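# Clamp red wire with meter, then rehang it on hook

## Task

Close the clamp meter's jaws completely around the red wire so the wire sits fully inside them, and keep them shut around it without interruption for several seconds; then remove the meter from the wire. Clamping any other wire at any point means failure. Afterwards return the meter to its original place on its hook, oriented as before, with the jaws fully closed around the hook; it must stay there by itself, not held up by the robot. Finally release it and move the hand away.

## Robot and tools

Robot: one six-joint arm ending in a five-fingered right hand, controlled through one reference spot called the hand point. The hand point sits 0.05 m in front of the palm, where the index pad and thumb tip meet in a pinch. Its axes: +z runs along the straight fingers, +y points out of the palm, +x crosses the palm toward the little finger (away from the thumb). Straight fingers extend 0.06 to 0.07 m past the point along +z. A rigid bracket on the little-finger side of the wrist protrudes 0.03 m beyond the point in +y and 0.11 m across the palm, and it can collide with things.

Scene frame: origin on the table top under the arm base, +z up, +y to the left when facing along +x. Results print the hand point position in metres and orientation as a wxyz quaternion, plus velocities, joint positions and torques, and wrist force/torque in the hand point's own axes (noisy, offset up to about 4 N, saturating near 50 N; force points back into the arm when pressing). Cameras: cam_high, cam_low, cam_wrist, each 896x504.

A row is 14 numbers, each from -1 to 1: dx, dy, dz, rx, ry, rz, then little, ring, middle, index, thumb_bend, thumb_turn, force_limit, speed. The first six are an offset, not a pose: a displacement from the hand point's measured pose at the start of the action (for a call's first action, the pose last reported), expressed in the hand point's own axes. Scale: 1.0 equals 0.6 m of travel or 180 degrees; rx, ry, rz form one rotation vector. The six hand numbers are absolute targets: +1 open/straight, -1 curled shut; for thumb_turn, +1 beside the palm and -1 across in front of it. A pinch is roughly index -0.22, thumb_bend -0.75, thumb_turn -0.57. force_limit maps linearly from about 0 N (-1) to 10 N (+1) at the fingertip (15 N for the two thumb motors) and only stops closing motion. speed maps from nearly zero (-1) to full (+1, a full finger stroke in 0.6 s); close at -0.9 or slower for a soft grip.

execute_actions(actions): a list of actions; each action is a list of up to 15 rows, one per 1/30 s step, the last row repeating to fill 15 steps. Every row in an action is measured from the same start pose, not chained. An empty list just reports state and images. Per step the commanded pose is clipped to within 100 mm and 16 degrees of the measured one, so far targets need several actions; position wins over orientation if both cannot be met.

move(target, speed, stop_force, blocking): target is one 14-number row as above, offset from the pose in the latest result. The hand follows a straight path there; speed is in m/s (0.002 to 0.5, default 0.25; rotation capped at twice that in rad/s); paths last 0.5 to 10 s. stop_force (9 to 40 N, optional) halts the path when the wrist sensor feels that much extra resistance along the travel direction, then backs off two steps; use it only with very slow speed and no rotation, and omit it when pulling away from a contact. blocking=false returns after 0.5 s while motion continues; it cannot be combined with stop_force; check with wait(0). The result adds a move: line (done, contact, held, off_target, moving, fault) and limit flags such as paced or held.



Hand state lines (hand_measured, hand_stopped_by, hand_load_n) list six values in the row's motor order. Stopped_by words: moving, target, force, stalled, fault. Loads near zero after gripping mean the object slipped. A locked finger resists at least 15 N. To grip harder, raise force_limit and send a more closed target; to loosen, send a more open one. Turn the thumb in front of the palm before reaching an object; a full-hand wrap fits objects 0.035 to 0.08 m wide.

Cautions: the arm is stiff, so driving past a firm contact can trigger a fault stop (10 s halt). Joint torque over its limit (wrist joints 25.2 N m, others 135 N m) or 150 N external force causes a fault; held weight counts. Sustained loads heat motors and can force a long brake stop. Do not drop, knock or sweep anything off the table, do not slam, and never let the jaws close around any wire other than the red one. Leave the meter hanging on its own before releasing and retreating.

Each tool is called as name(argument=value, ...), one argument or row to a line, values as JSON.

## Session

show_instructions(
)

execute_actions(
  actions=[],
)

Reference images for this scene: CLAMP METER 400 A page 1, FIVE-FINGER HAND page 1.

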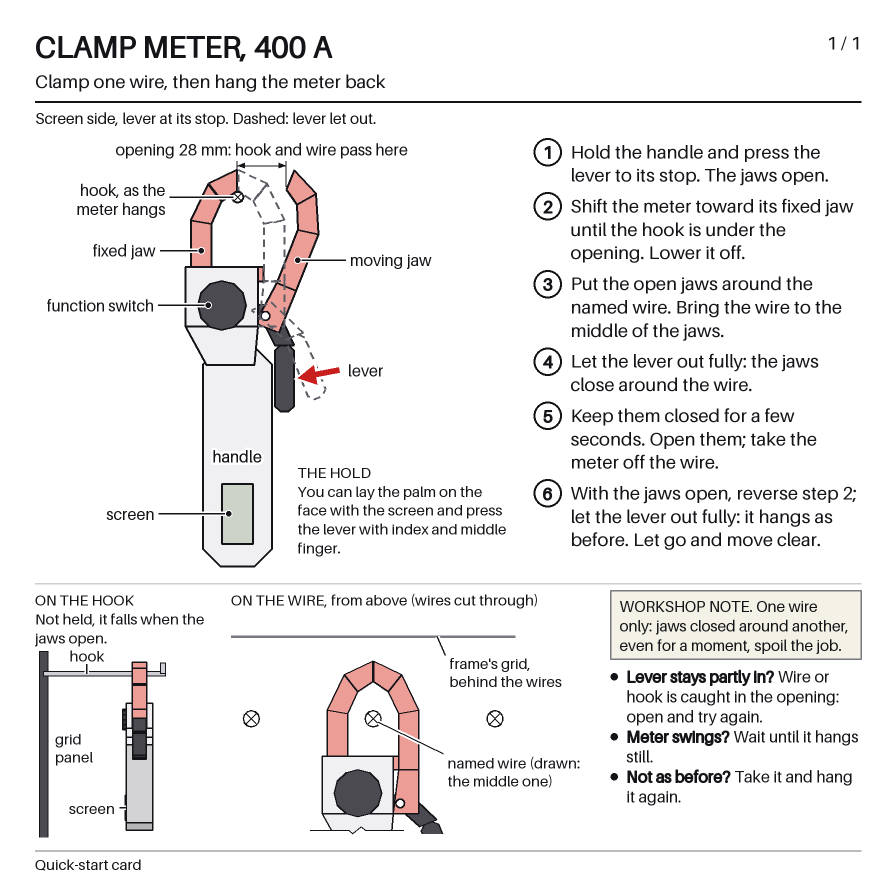

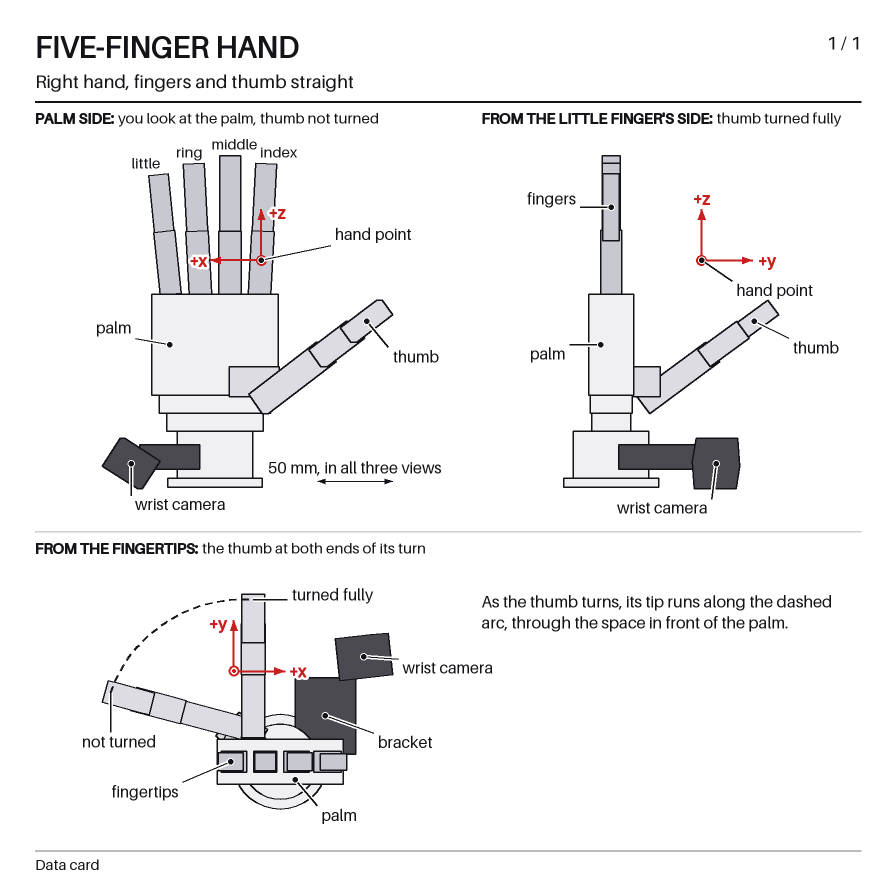

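Scene clock: 0.00 s.
end_effector_position=(+0.1756, -0.1228, +0.1264) hand_measured=(+1.000, +1.000, +1.000, +1.000, +1.000, +1.000) hand_load_n=(+0.0, +0.0, +0.0, +0.0, +0.0, +0.0) hand_stopped_by=(target, target, target, target, target, target) hand_force_limit=0.00 hand_speed=-0.80 end_effector_quat_wxyz=(-0.063, +0.876, -0.477, +0.025) end_effector_velocity=(+0.000, -0.000, +0.000) end_effector_angular_velocity=(-0.000, -0.000, +0.001)
Joint positions: [-1.031 -1.187  2.415  0.156  1.504 -4.791]
Joint velocities: [ 0.001 -0.001 -0.     0.001  0.    -0.   ]
Joint torques (N m, as the arm reports them, + toward a larger angle): no reading
Motor temperatures (°C, as the motors report them): [22 24 22 32 32 30]
Wrist force (N, on the end effector, along its own x y z axes, offset not removed): no reading
Wrist torque (N m, same axes, about the end effector's origin, offset not removed): no reading
Hand target: +0.176, -0.123, +0.126; -0.063, +0.876, -0.477, +0.025

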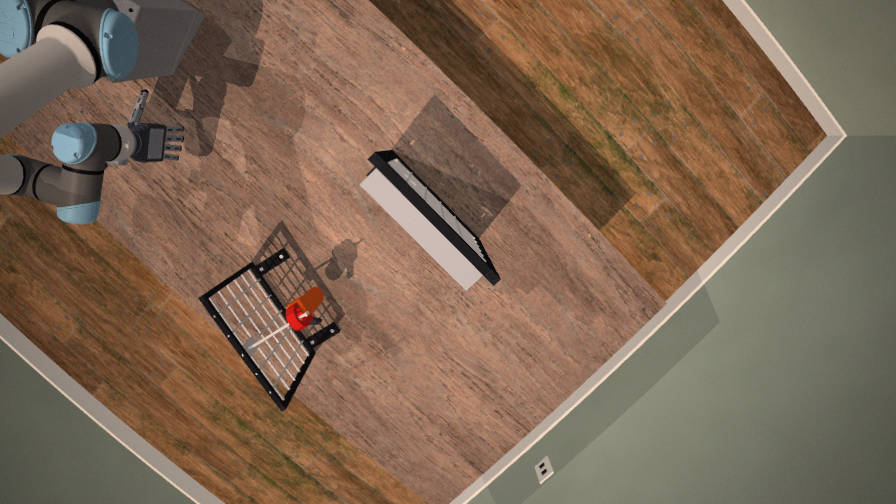

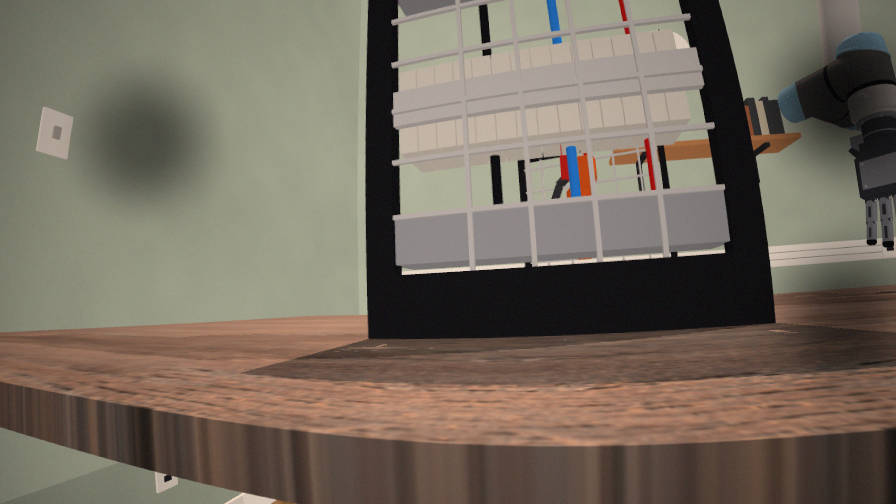

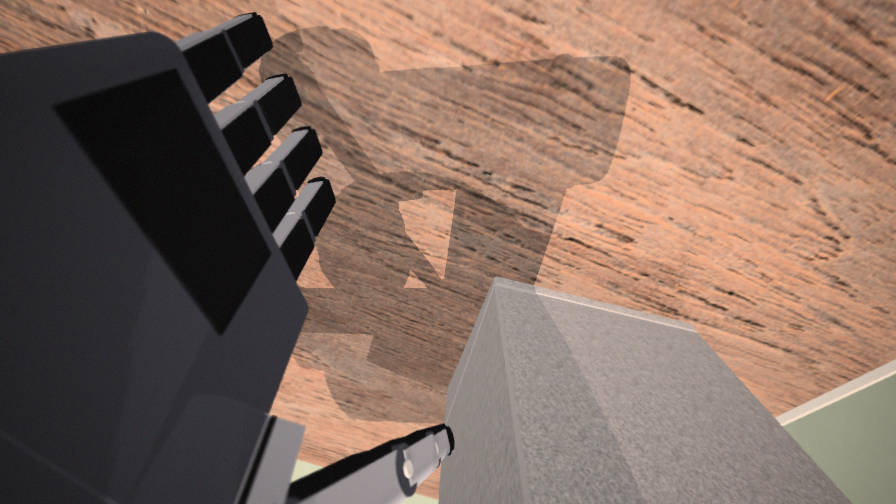

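move(
  target=[0.157,-0.417,-0.24,0,0,0.755,1,1,1,1,1,-1,0,0],
)

move(
  target=[-0.25,0,0.08,0,-0.47,0,1,1,1,1,1,-1,0,0],
)

Scene clock: 20.30 s.
end_effector_position=(+0.4201, -0.0800, +0.3012) hand_measured=(+1.000, +1.000, +1.000, +1.000, +1.000, -1.000) hand_load_n=(+0.0, +0.0, +0.0, +0.0, +0.0, +0.0) hand_stopped_by=(target, target, target, target, target, target) hand_force_limit=0.00 hand_speed=0.00 end_effector_quat_wxyz=(+0.047, +0.112, +0.991, +0.050) end_effector_velocity=(+0.001, +0.000, +0.001) end_effector_angular_velocity=(+0.001, +0.005, -0.015)
Joint positions: [-0.603 -1.34   1.95   0.763  1.586 -2.   ]
Joint velocities: [ 0.005  0.001 -0.003  0.004  0.004  0.021]
Joint torques (N m, as the arm reports them, + toward a larger angle): [ 17.67 -21.22 -26.88   4.31   1.37   2.51]
Motor temperatures (°C, as the motors report them): [22 24 22 32 32 30]
Wrist force (N, on the end effector, along its own x y z axes, offset not removed): [3.2 0.2 0.2]
Wrist torque (N m, same axes, about the end effector's origin, offset not removed): [-0.14 -0.44 0.27]
Hand target: +0.420, -0.080, +0.301; +0.047, +0.113, +0.991, +0.050
Off the commanded pose: 0.000 m, 0 deg.
move: done

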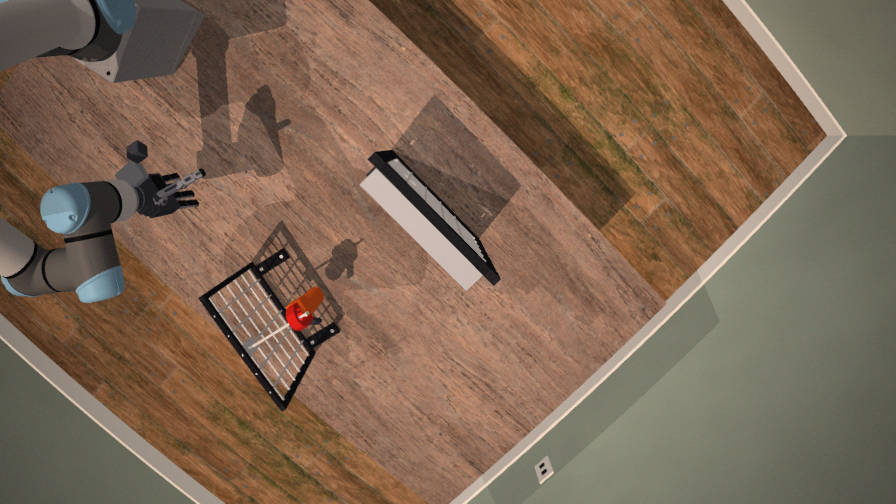

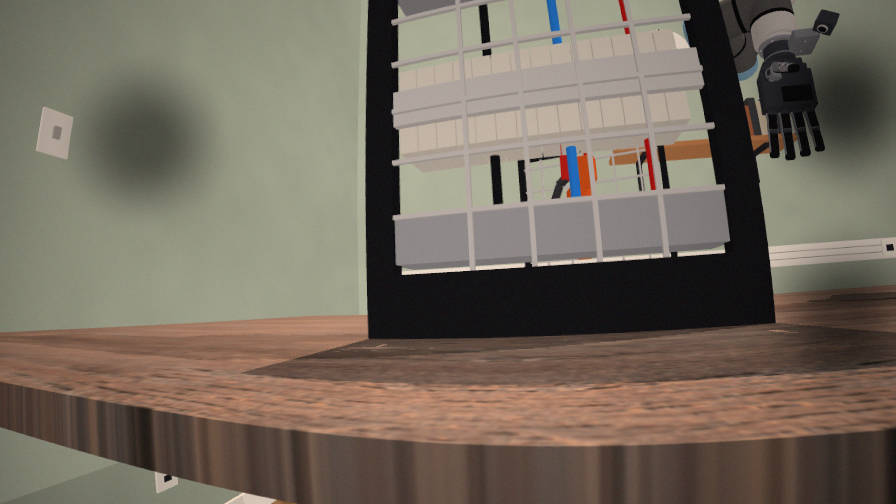

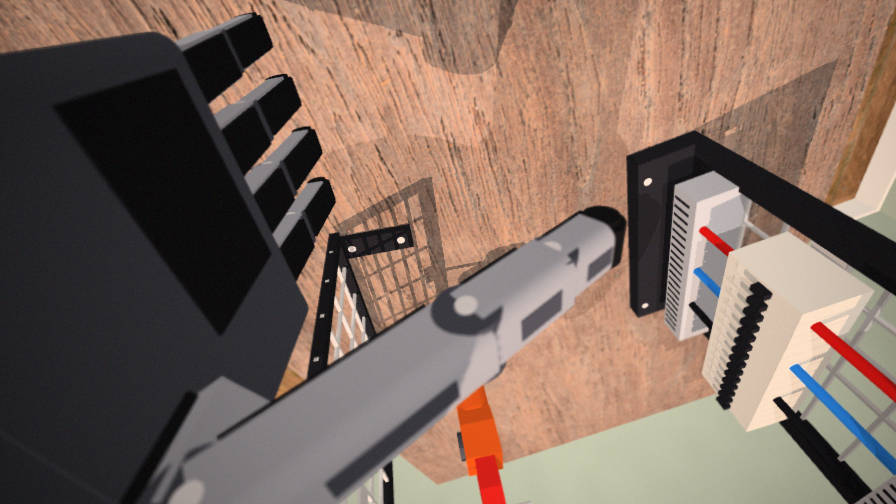

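Scene clock: 23.87 s.
end_effector_position=(+0.5706, -0.1096, +0.2662) hand_measured=(+1.000, +1.000, +1.000, +1.000, +1.000, -1.000) hand_load_n=(+0.0, +0.0, +0.0, +0.0, +0.0, +0.0) hand_stopped_by=(target, target, target, target, target, target) hand_force_limit=0.00 hand_speed=0.00 end_effector_quat_wxyz=(+0.701, +0.116, +0.702, -0.038) end_effector_velocity=(+0.001, -0.001, -0.001) end_effector_angular_velocity=(-0.003, -0.015, -0.004)
Joint positions: [-0.713 -0.954  2.398 -1.534  1.034 -1.62 ]
Joint velocities: [ 0.003  0.017 -0.003 -0.032  0.005  0.01 ]
Joint torques (N m, as the arm reports them, + toward a larger angle): [ 17.54 -23.19 -14.25  -3.53   1.66   2.68]
Motor temperatures (°C, as the motors report them): [22 24 22 32 32 30]
Wrist force (N, on the end effector, along its own x y z axes, offset not removed): [0.4 -1.4 -1.8]
Wrist torque (N m, same axes, about the end effector's origin, offset not removed): [-0.07 -0.07 -0.05]
Hand target: +0.571, -0.110, +0.266; +0.702, +0.117, +0.701, -0.038
Off the commanded pose: 0.000 m, 0 deg.
move: done

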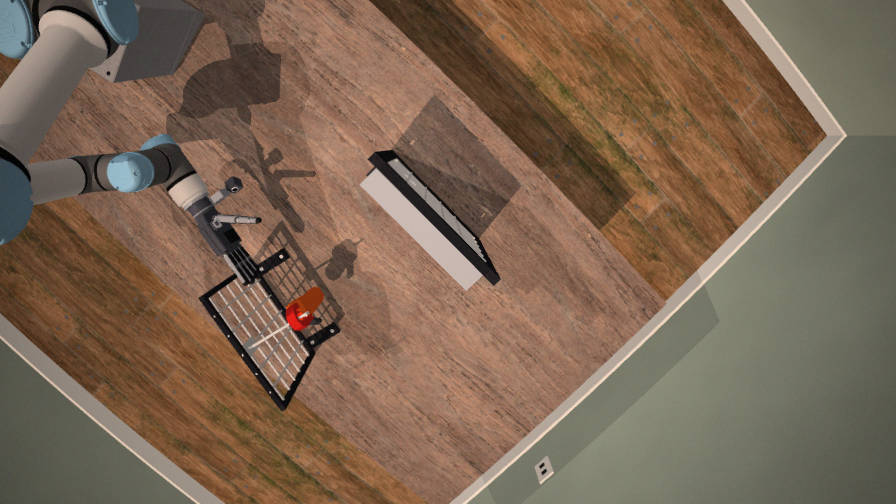

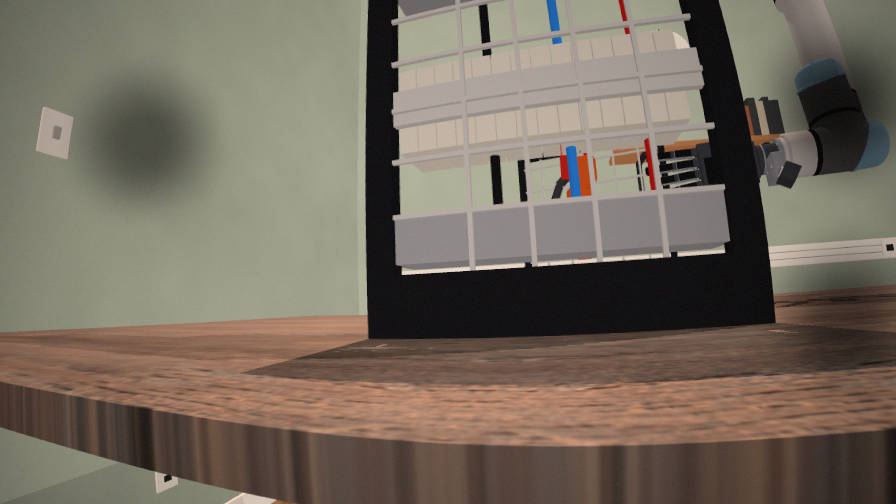

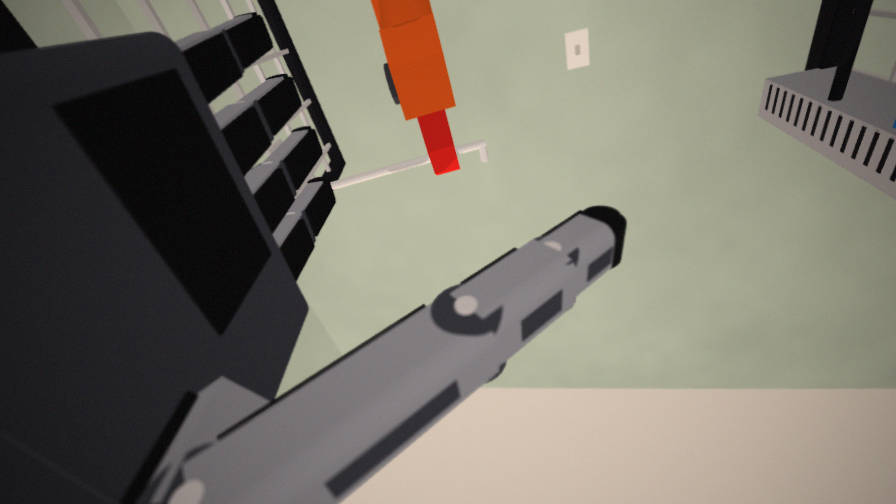

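move(
  target=[0.075,0.02,0,0,0,-0.035,1,1,1,1,1,-1,0,0],
  speed=0.1,
)

move(
  target=[0,0,0.25,0,0,0,1,1,1,1,1,-1,0,0],
  speed=0.08,
  stop_force=12,
)

zoom_image(
  camera="cam_high",
  region=[215, 220, 375, 380],
)

Scene clock: 32.17 s.
end_effector_position=(+0.5736, -0.0932, +0.2231) hand_measured=(+1.000, +1.000, +1.000, +1.000, +1.000, -1.000) hand_load_n=(+0.0, +0.0, +0.0, +0.0, +0.0, +0.0) hand_stopped_by=(target, target, target, target, target, target) hand_force_limit=0.00 hand_speed=0.00 end_effector_quat_wxyz=(+0.698, +0.078, +0.707, -0.076) end_effector_velocity=(+0.001, +0.001, -0.002) end_effector_angular_velocity=(-0.006, -0.000, +0.001)
Joint positions: [-0.694 -0.822  2.371 -1.638  1.054 -1.731]
Joint velocities: [ 0.002  0.008 -0.004 -0.006  0.001 -0.005]
Joint torques (N m, as the arm reports them, + toward a larger angle): [ 17.82 -24.47 -13.58  -3.57   1.3   -2.4 ]
Motor temperatures (°C, as the motors report them): [22 24 22 32 32 30]
Wrist force (N, on the end effector, along its own x y z axes, offset not removed): [2.8 -3.6 2.5]
Wrist torque (N m, same axes, about the end effector's origin, offset not removed): [-0.75 -0.36 0.17]
Hand target: +0.574, -0.093, +0.223; +0.698, +0.078, +0.707, -0.076
Off the commanded pose: 0.000 m, 0 deg.
move: done

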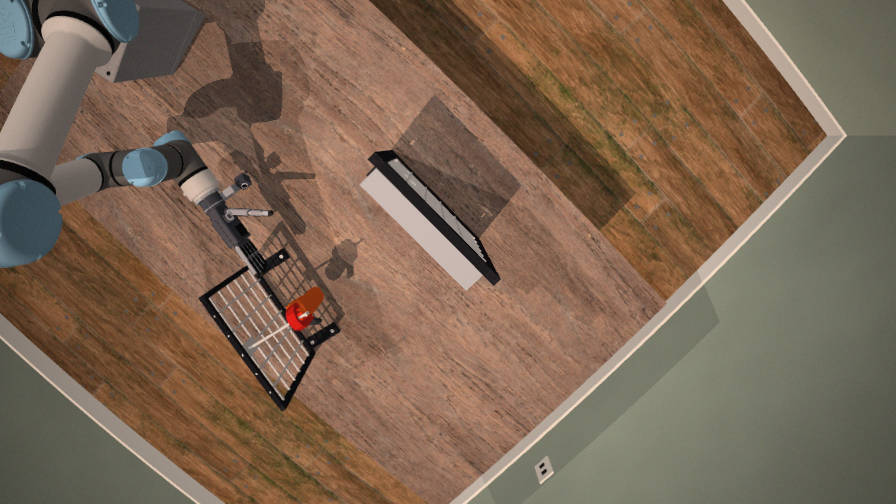

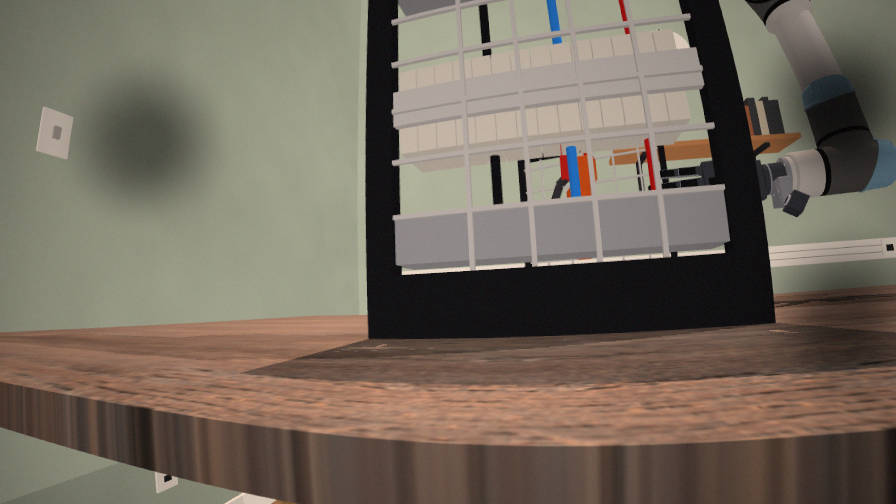

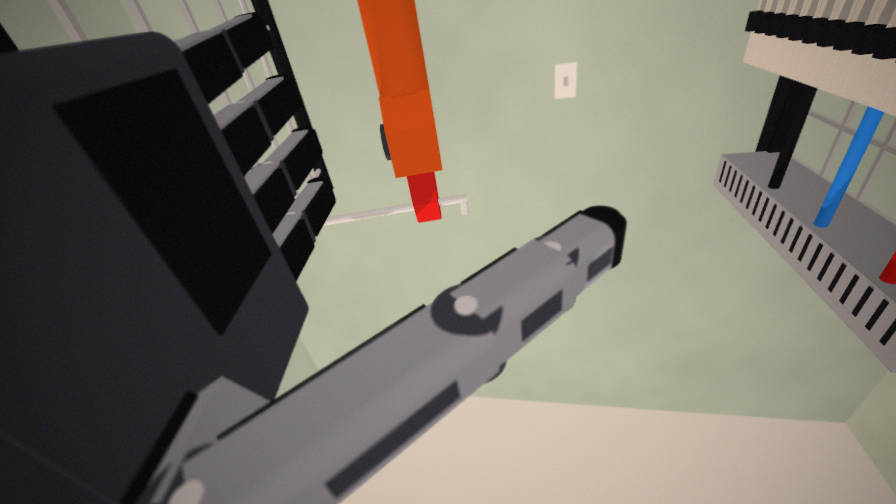

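Scene clock: 34.57 s.
end_effector_position=(+0.7198, -0.1255, +0.2212) hand_measured=(+1.000, +1.000, +1.000, +1.000, +1.000, -1.000) hand_load_n=(+0.0, +0.0, +0.0, +0.0, +0.0, +0.0) hand_stopped_by=(target, target, target, target, target, target) hand_force_limit=0.00 hand_speed=0.00 end_effector_quat_wxyz=(+0.698, +0.078, +0.707, -0.076) end_effector_velocity=(+0.002, -0.000, -0.000) end_effector_angular_velocity=(-0.000, -0.000, -0.000)
Joint positions: [-0.53  -0.763  1.944 -1.264  1.217 -1.746]
Joint velocities: [ 0.002  0.002 -0.007  0.005  0.002 -0.   ]
Joint torques (N m, as the arm reports them, + toward a larger angle): [ 20.11 -32.36 -20.12   0.83   1.12  -2.18]
Motor temperatures (°C, as the motors report them): [22 24 22 32 32 30]
Wrist force (N, on the end effector, along its own x y z axes, offset not removed): [1.3 -1.5 -1.2]
Wrist torque (N m, same axes, about the end effector's origin, offset not removed): [-0.08 -0.15 0.10]
Hand target: +0.720, -0.126, +0.221; +0.698, +0.078, +0.707, -0.076
Off the commanded pose: 0.000 m, 0 deg.
move: done

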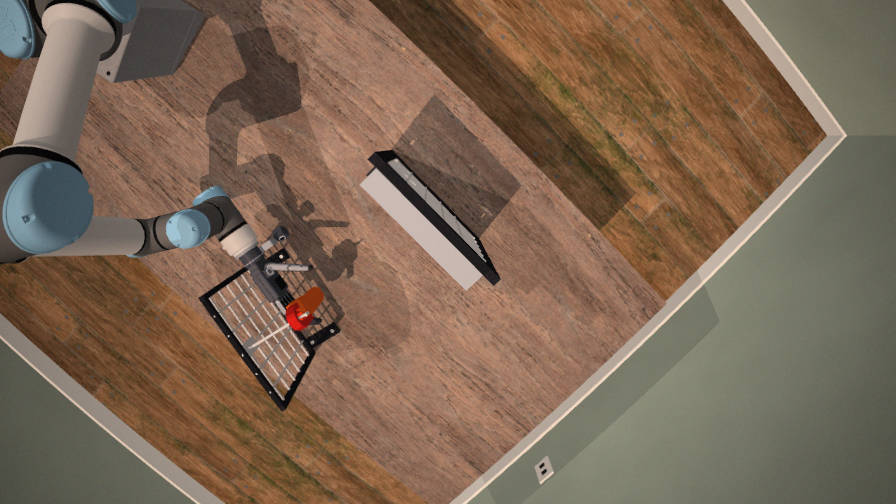

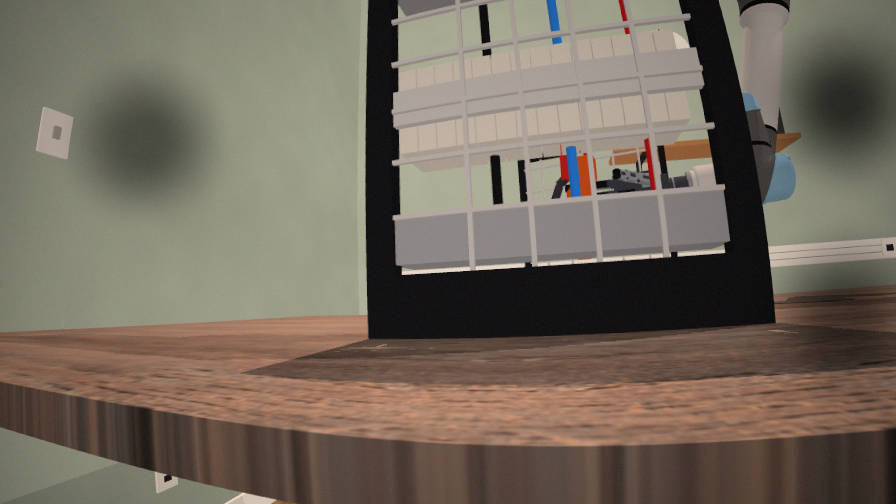

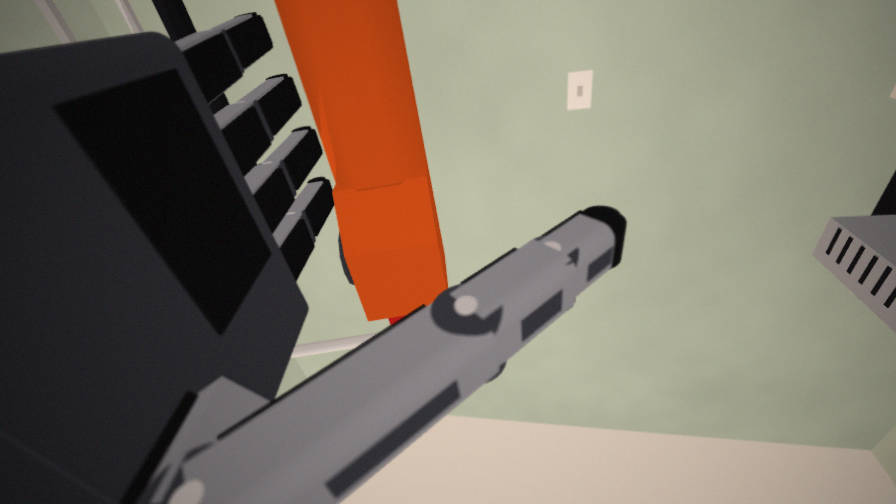

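Region (215, 220, 375, 380) of cam_high's 896x504 image, scaled by 3.150, with more detail than that image has.

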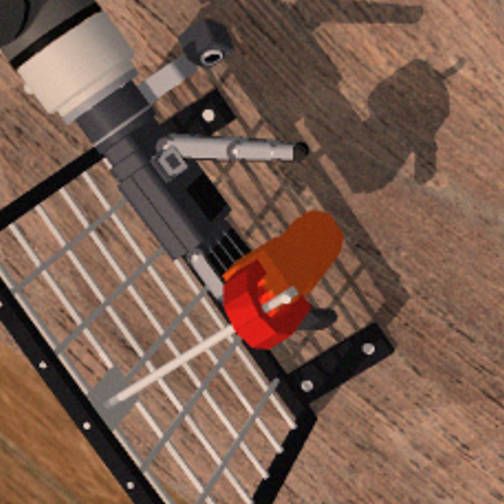

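move(
  target=[0.02,-0.008,0.06,0,0,0,1,1,1,1,1,-1,0,0],
  speed=0.03,
)

Scene clock: 58.23 s.
end_effector_position=(+0.7535, -0.1379, +0.2089) hand_measured=(+1.000, +1.000, +1.000, +1.000, +1.000, -1.000) hand_load_n=(+0.0, +0.0, +0.0, +0.0, +0.0, +0.0) hand_stopped_by=(target, target, target, target, target, target) hand_force_limit=0.00 hand_speed=0.00 end_effector_quat_wxyz=(+0.698, +0.078, +0.707, -0.076) end_effector_velocity=(+0.002, -0.001, -0.001) end_effector_angular_velocity=(-0.000, +0.000, -0.001)
Joint positions: [-0.518 -0.706  1.825 -1.201  1.229 -1.747]
Joint velocities: [ 0.001  0.004 -0.008  0.004  0.002 -0.   ]
Joint torques (N m, as the arm reports them, + toward a larger angle): [ 20.8  -34.31 -22.64   0.94   1.1   -2.33]
Motor temperatures (°C, as the motors report them): [22 24 22 32 32 30]
Wrist force (N, on the end effector, along its own x y z axes, offset not removed): [-1.7 -2.1 1.8]
Wrist torque (N m, same axes, about the end effector's origin, offset not removed): [-0.58 0.20 -0.25]
Hand target: +0.754, -0.138, +0.209; +0.698, +0.078, +0.707, -0.076
Off the commanded pose: 0.000 m, 0 deg.
move: done

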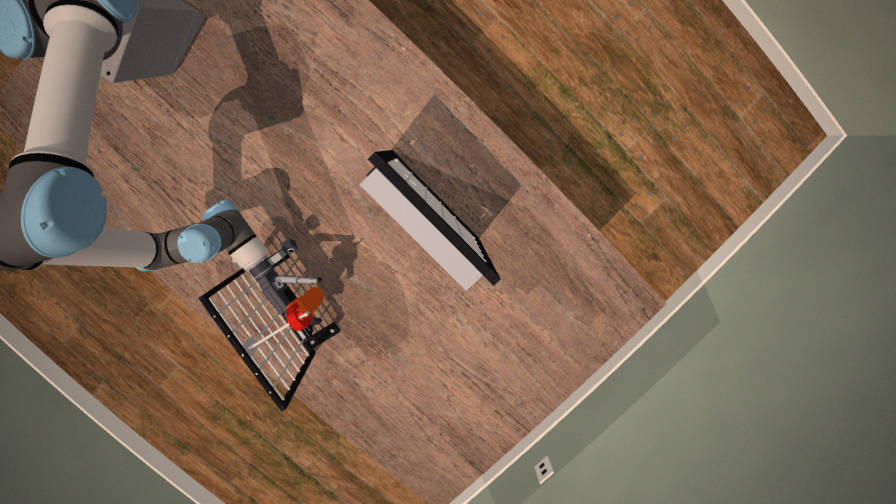

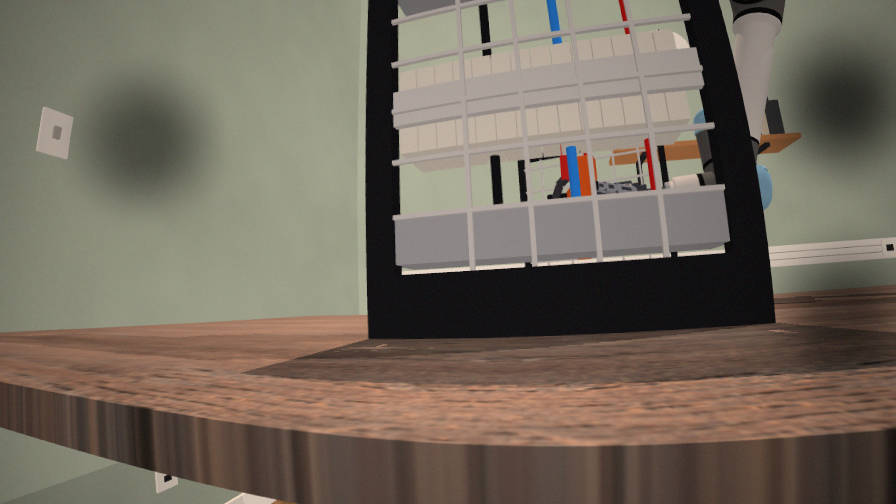

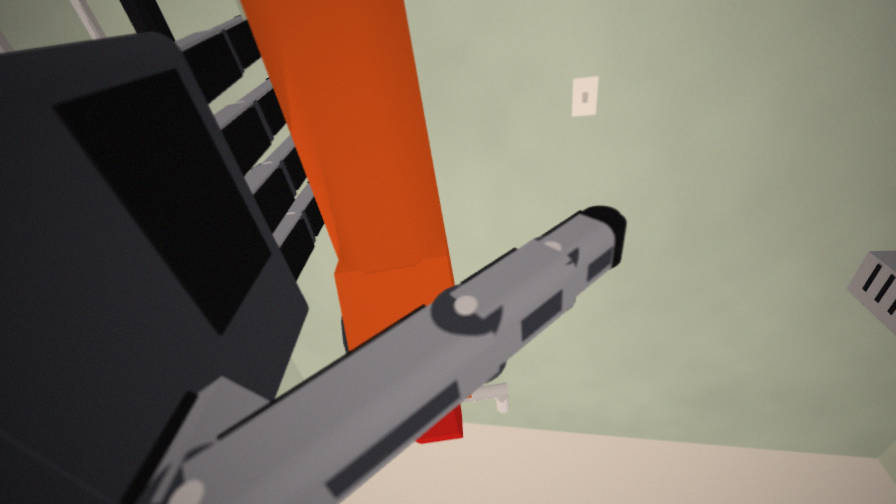

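move(
  target=[0,0.006,0.02,0,0,0,1,1,1,1,1,-1,0,0],
  speed=0.02,
)

Scene clock: 61.73 s.
end_effector_position=(+0.7657, -0.1370, +0.2087) hand_measured=(+1.000, +1.000, +1.000, +1.000, +1.000, -1.000) hand_load_n=(+0.0, +0.0, +0.0, +0.0, +0.0, +0.0) hand_stopped_by=(target, target, target, target, target, target) hand_force_limit=0.00 hand_speed=0.00 end_effector_quat_wxyz=(+0.698, +0.078, +0.707, -0.076) end_effector_velocity=(+0.003, +0.000, +0.000) end_effector_angular_velocity=(+0.000, -0.000, +0.000)
Joint positions: [-0.504 -0.694  1.789 -1.177  1.243 -1.748]
Joint velocities: [ 0.004  0.002 -0.009  0.006  0.003 -0.   ]
Joint torques (N m, as the arm reports them, + toward a larger angle): [ 19.56 -34.67 -22.19   0.87   1.37  -2.23]
Motor temperatures (°C, as the motors report them): [22 24 22 32 32 30]
Wrist force (N, on the end effector, along its own x y z axes, offset not removed): [-0.8 -1.5 0.2]
Wrist torque (N m, same axes, about the end effector's origin, offset not removed): [-0.18 0.11 -0.11]
Hand target: +0.766, -0.137, +0.209; +0.698, +0.078, +0.707, -0.076
Off the commanded pose: 0.000 m, 0 deg.
move: done

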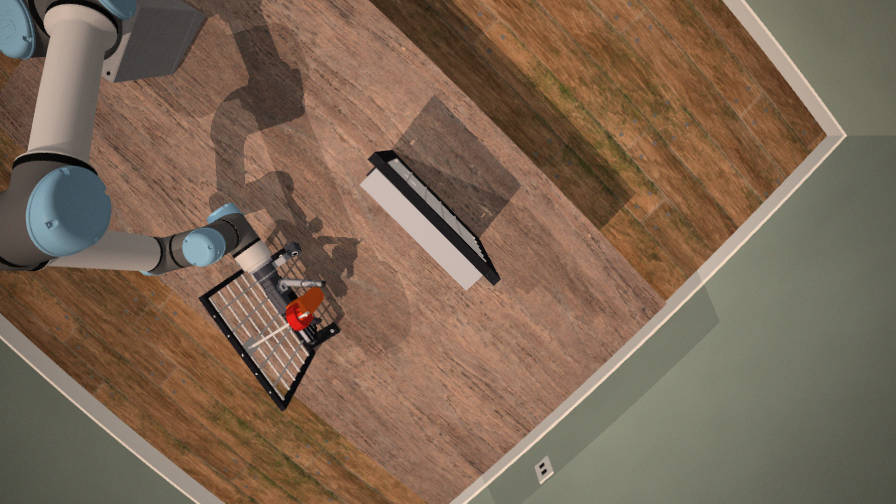

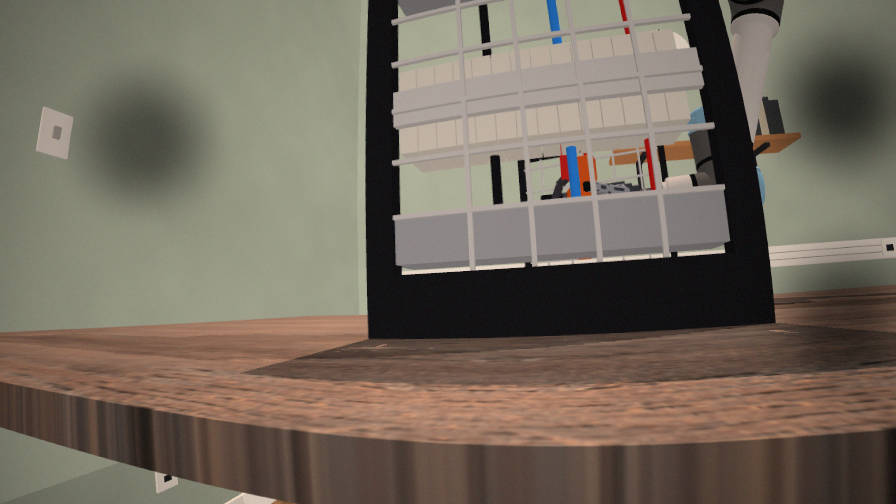

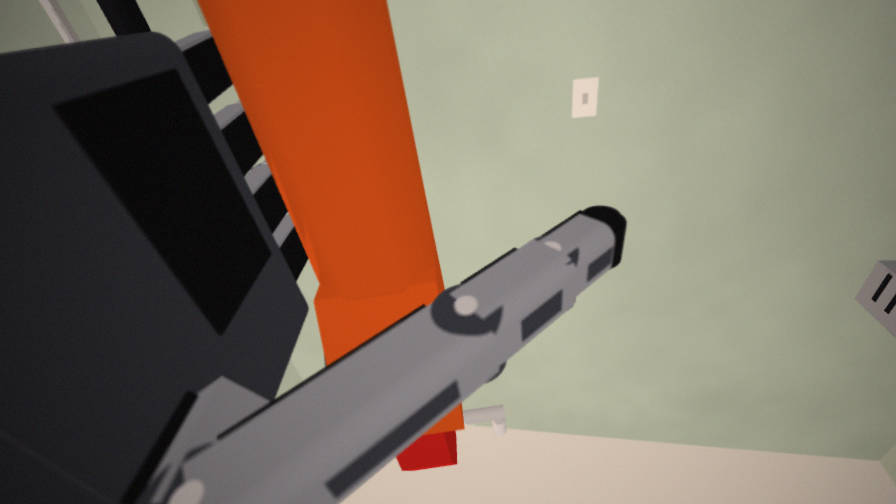

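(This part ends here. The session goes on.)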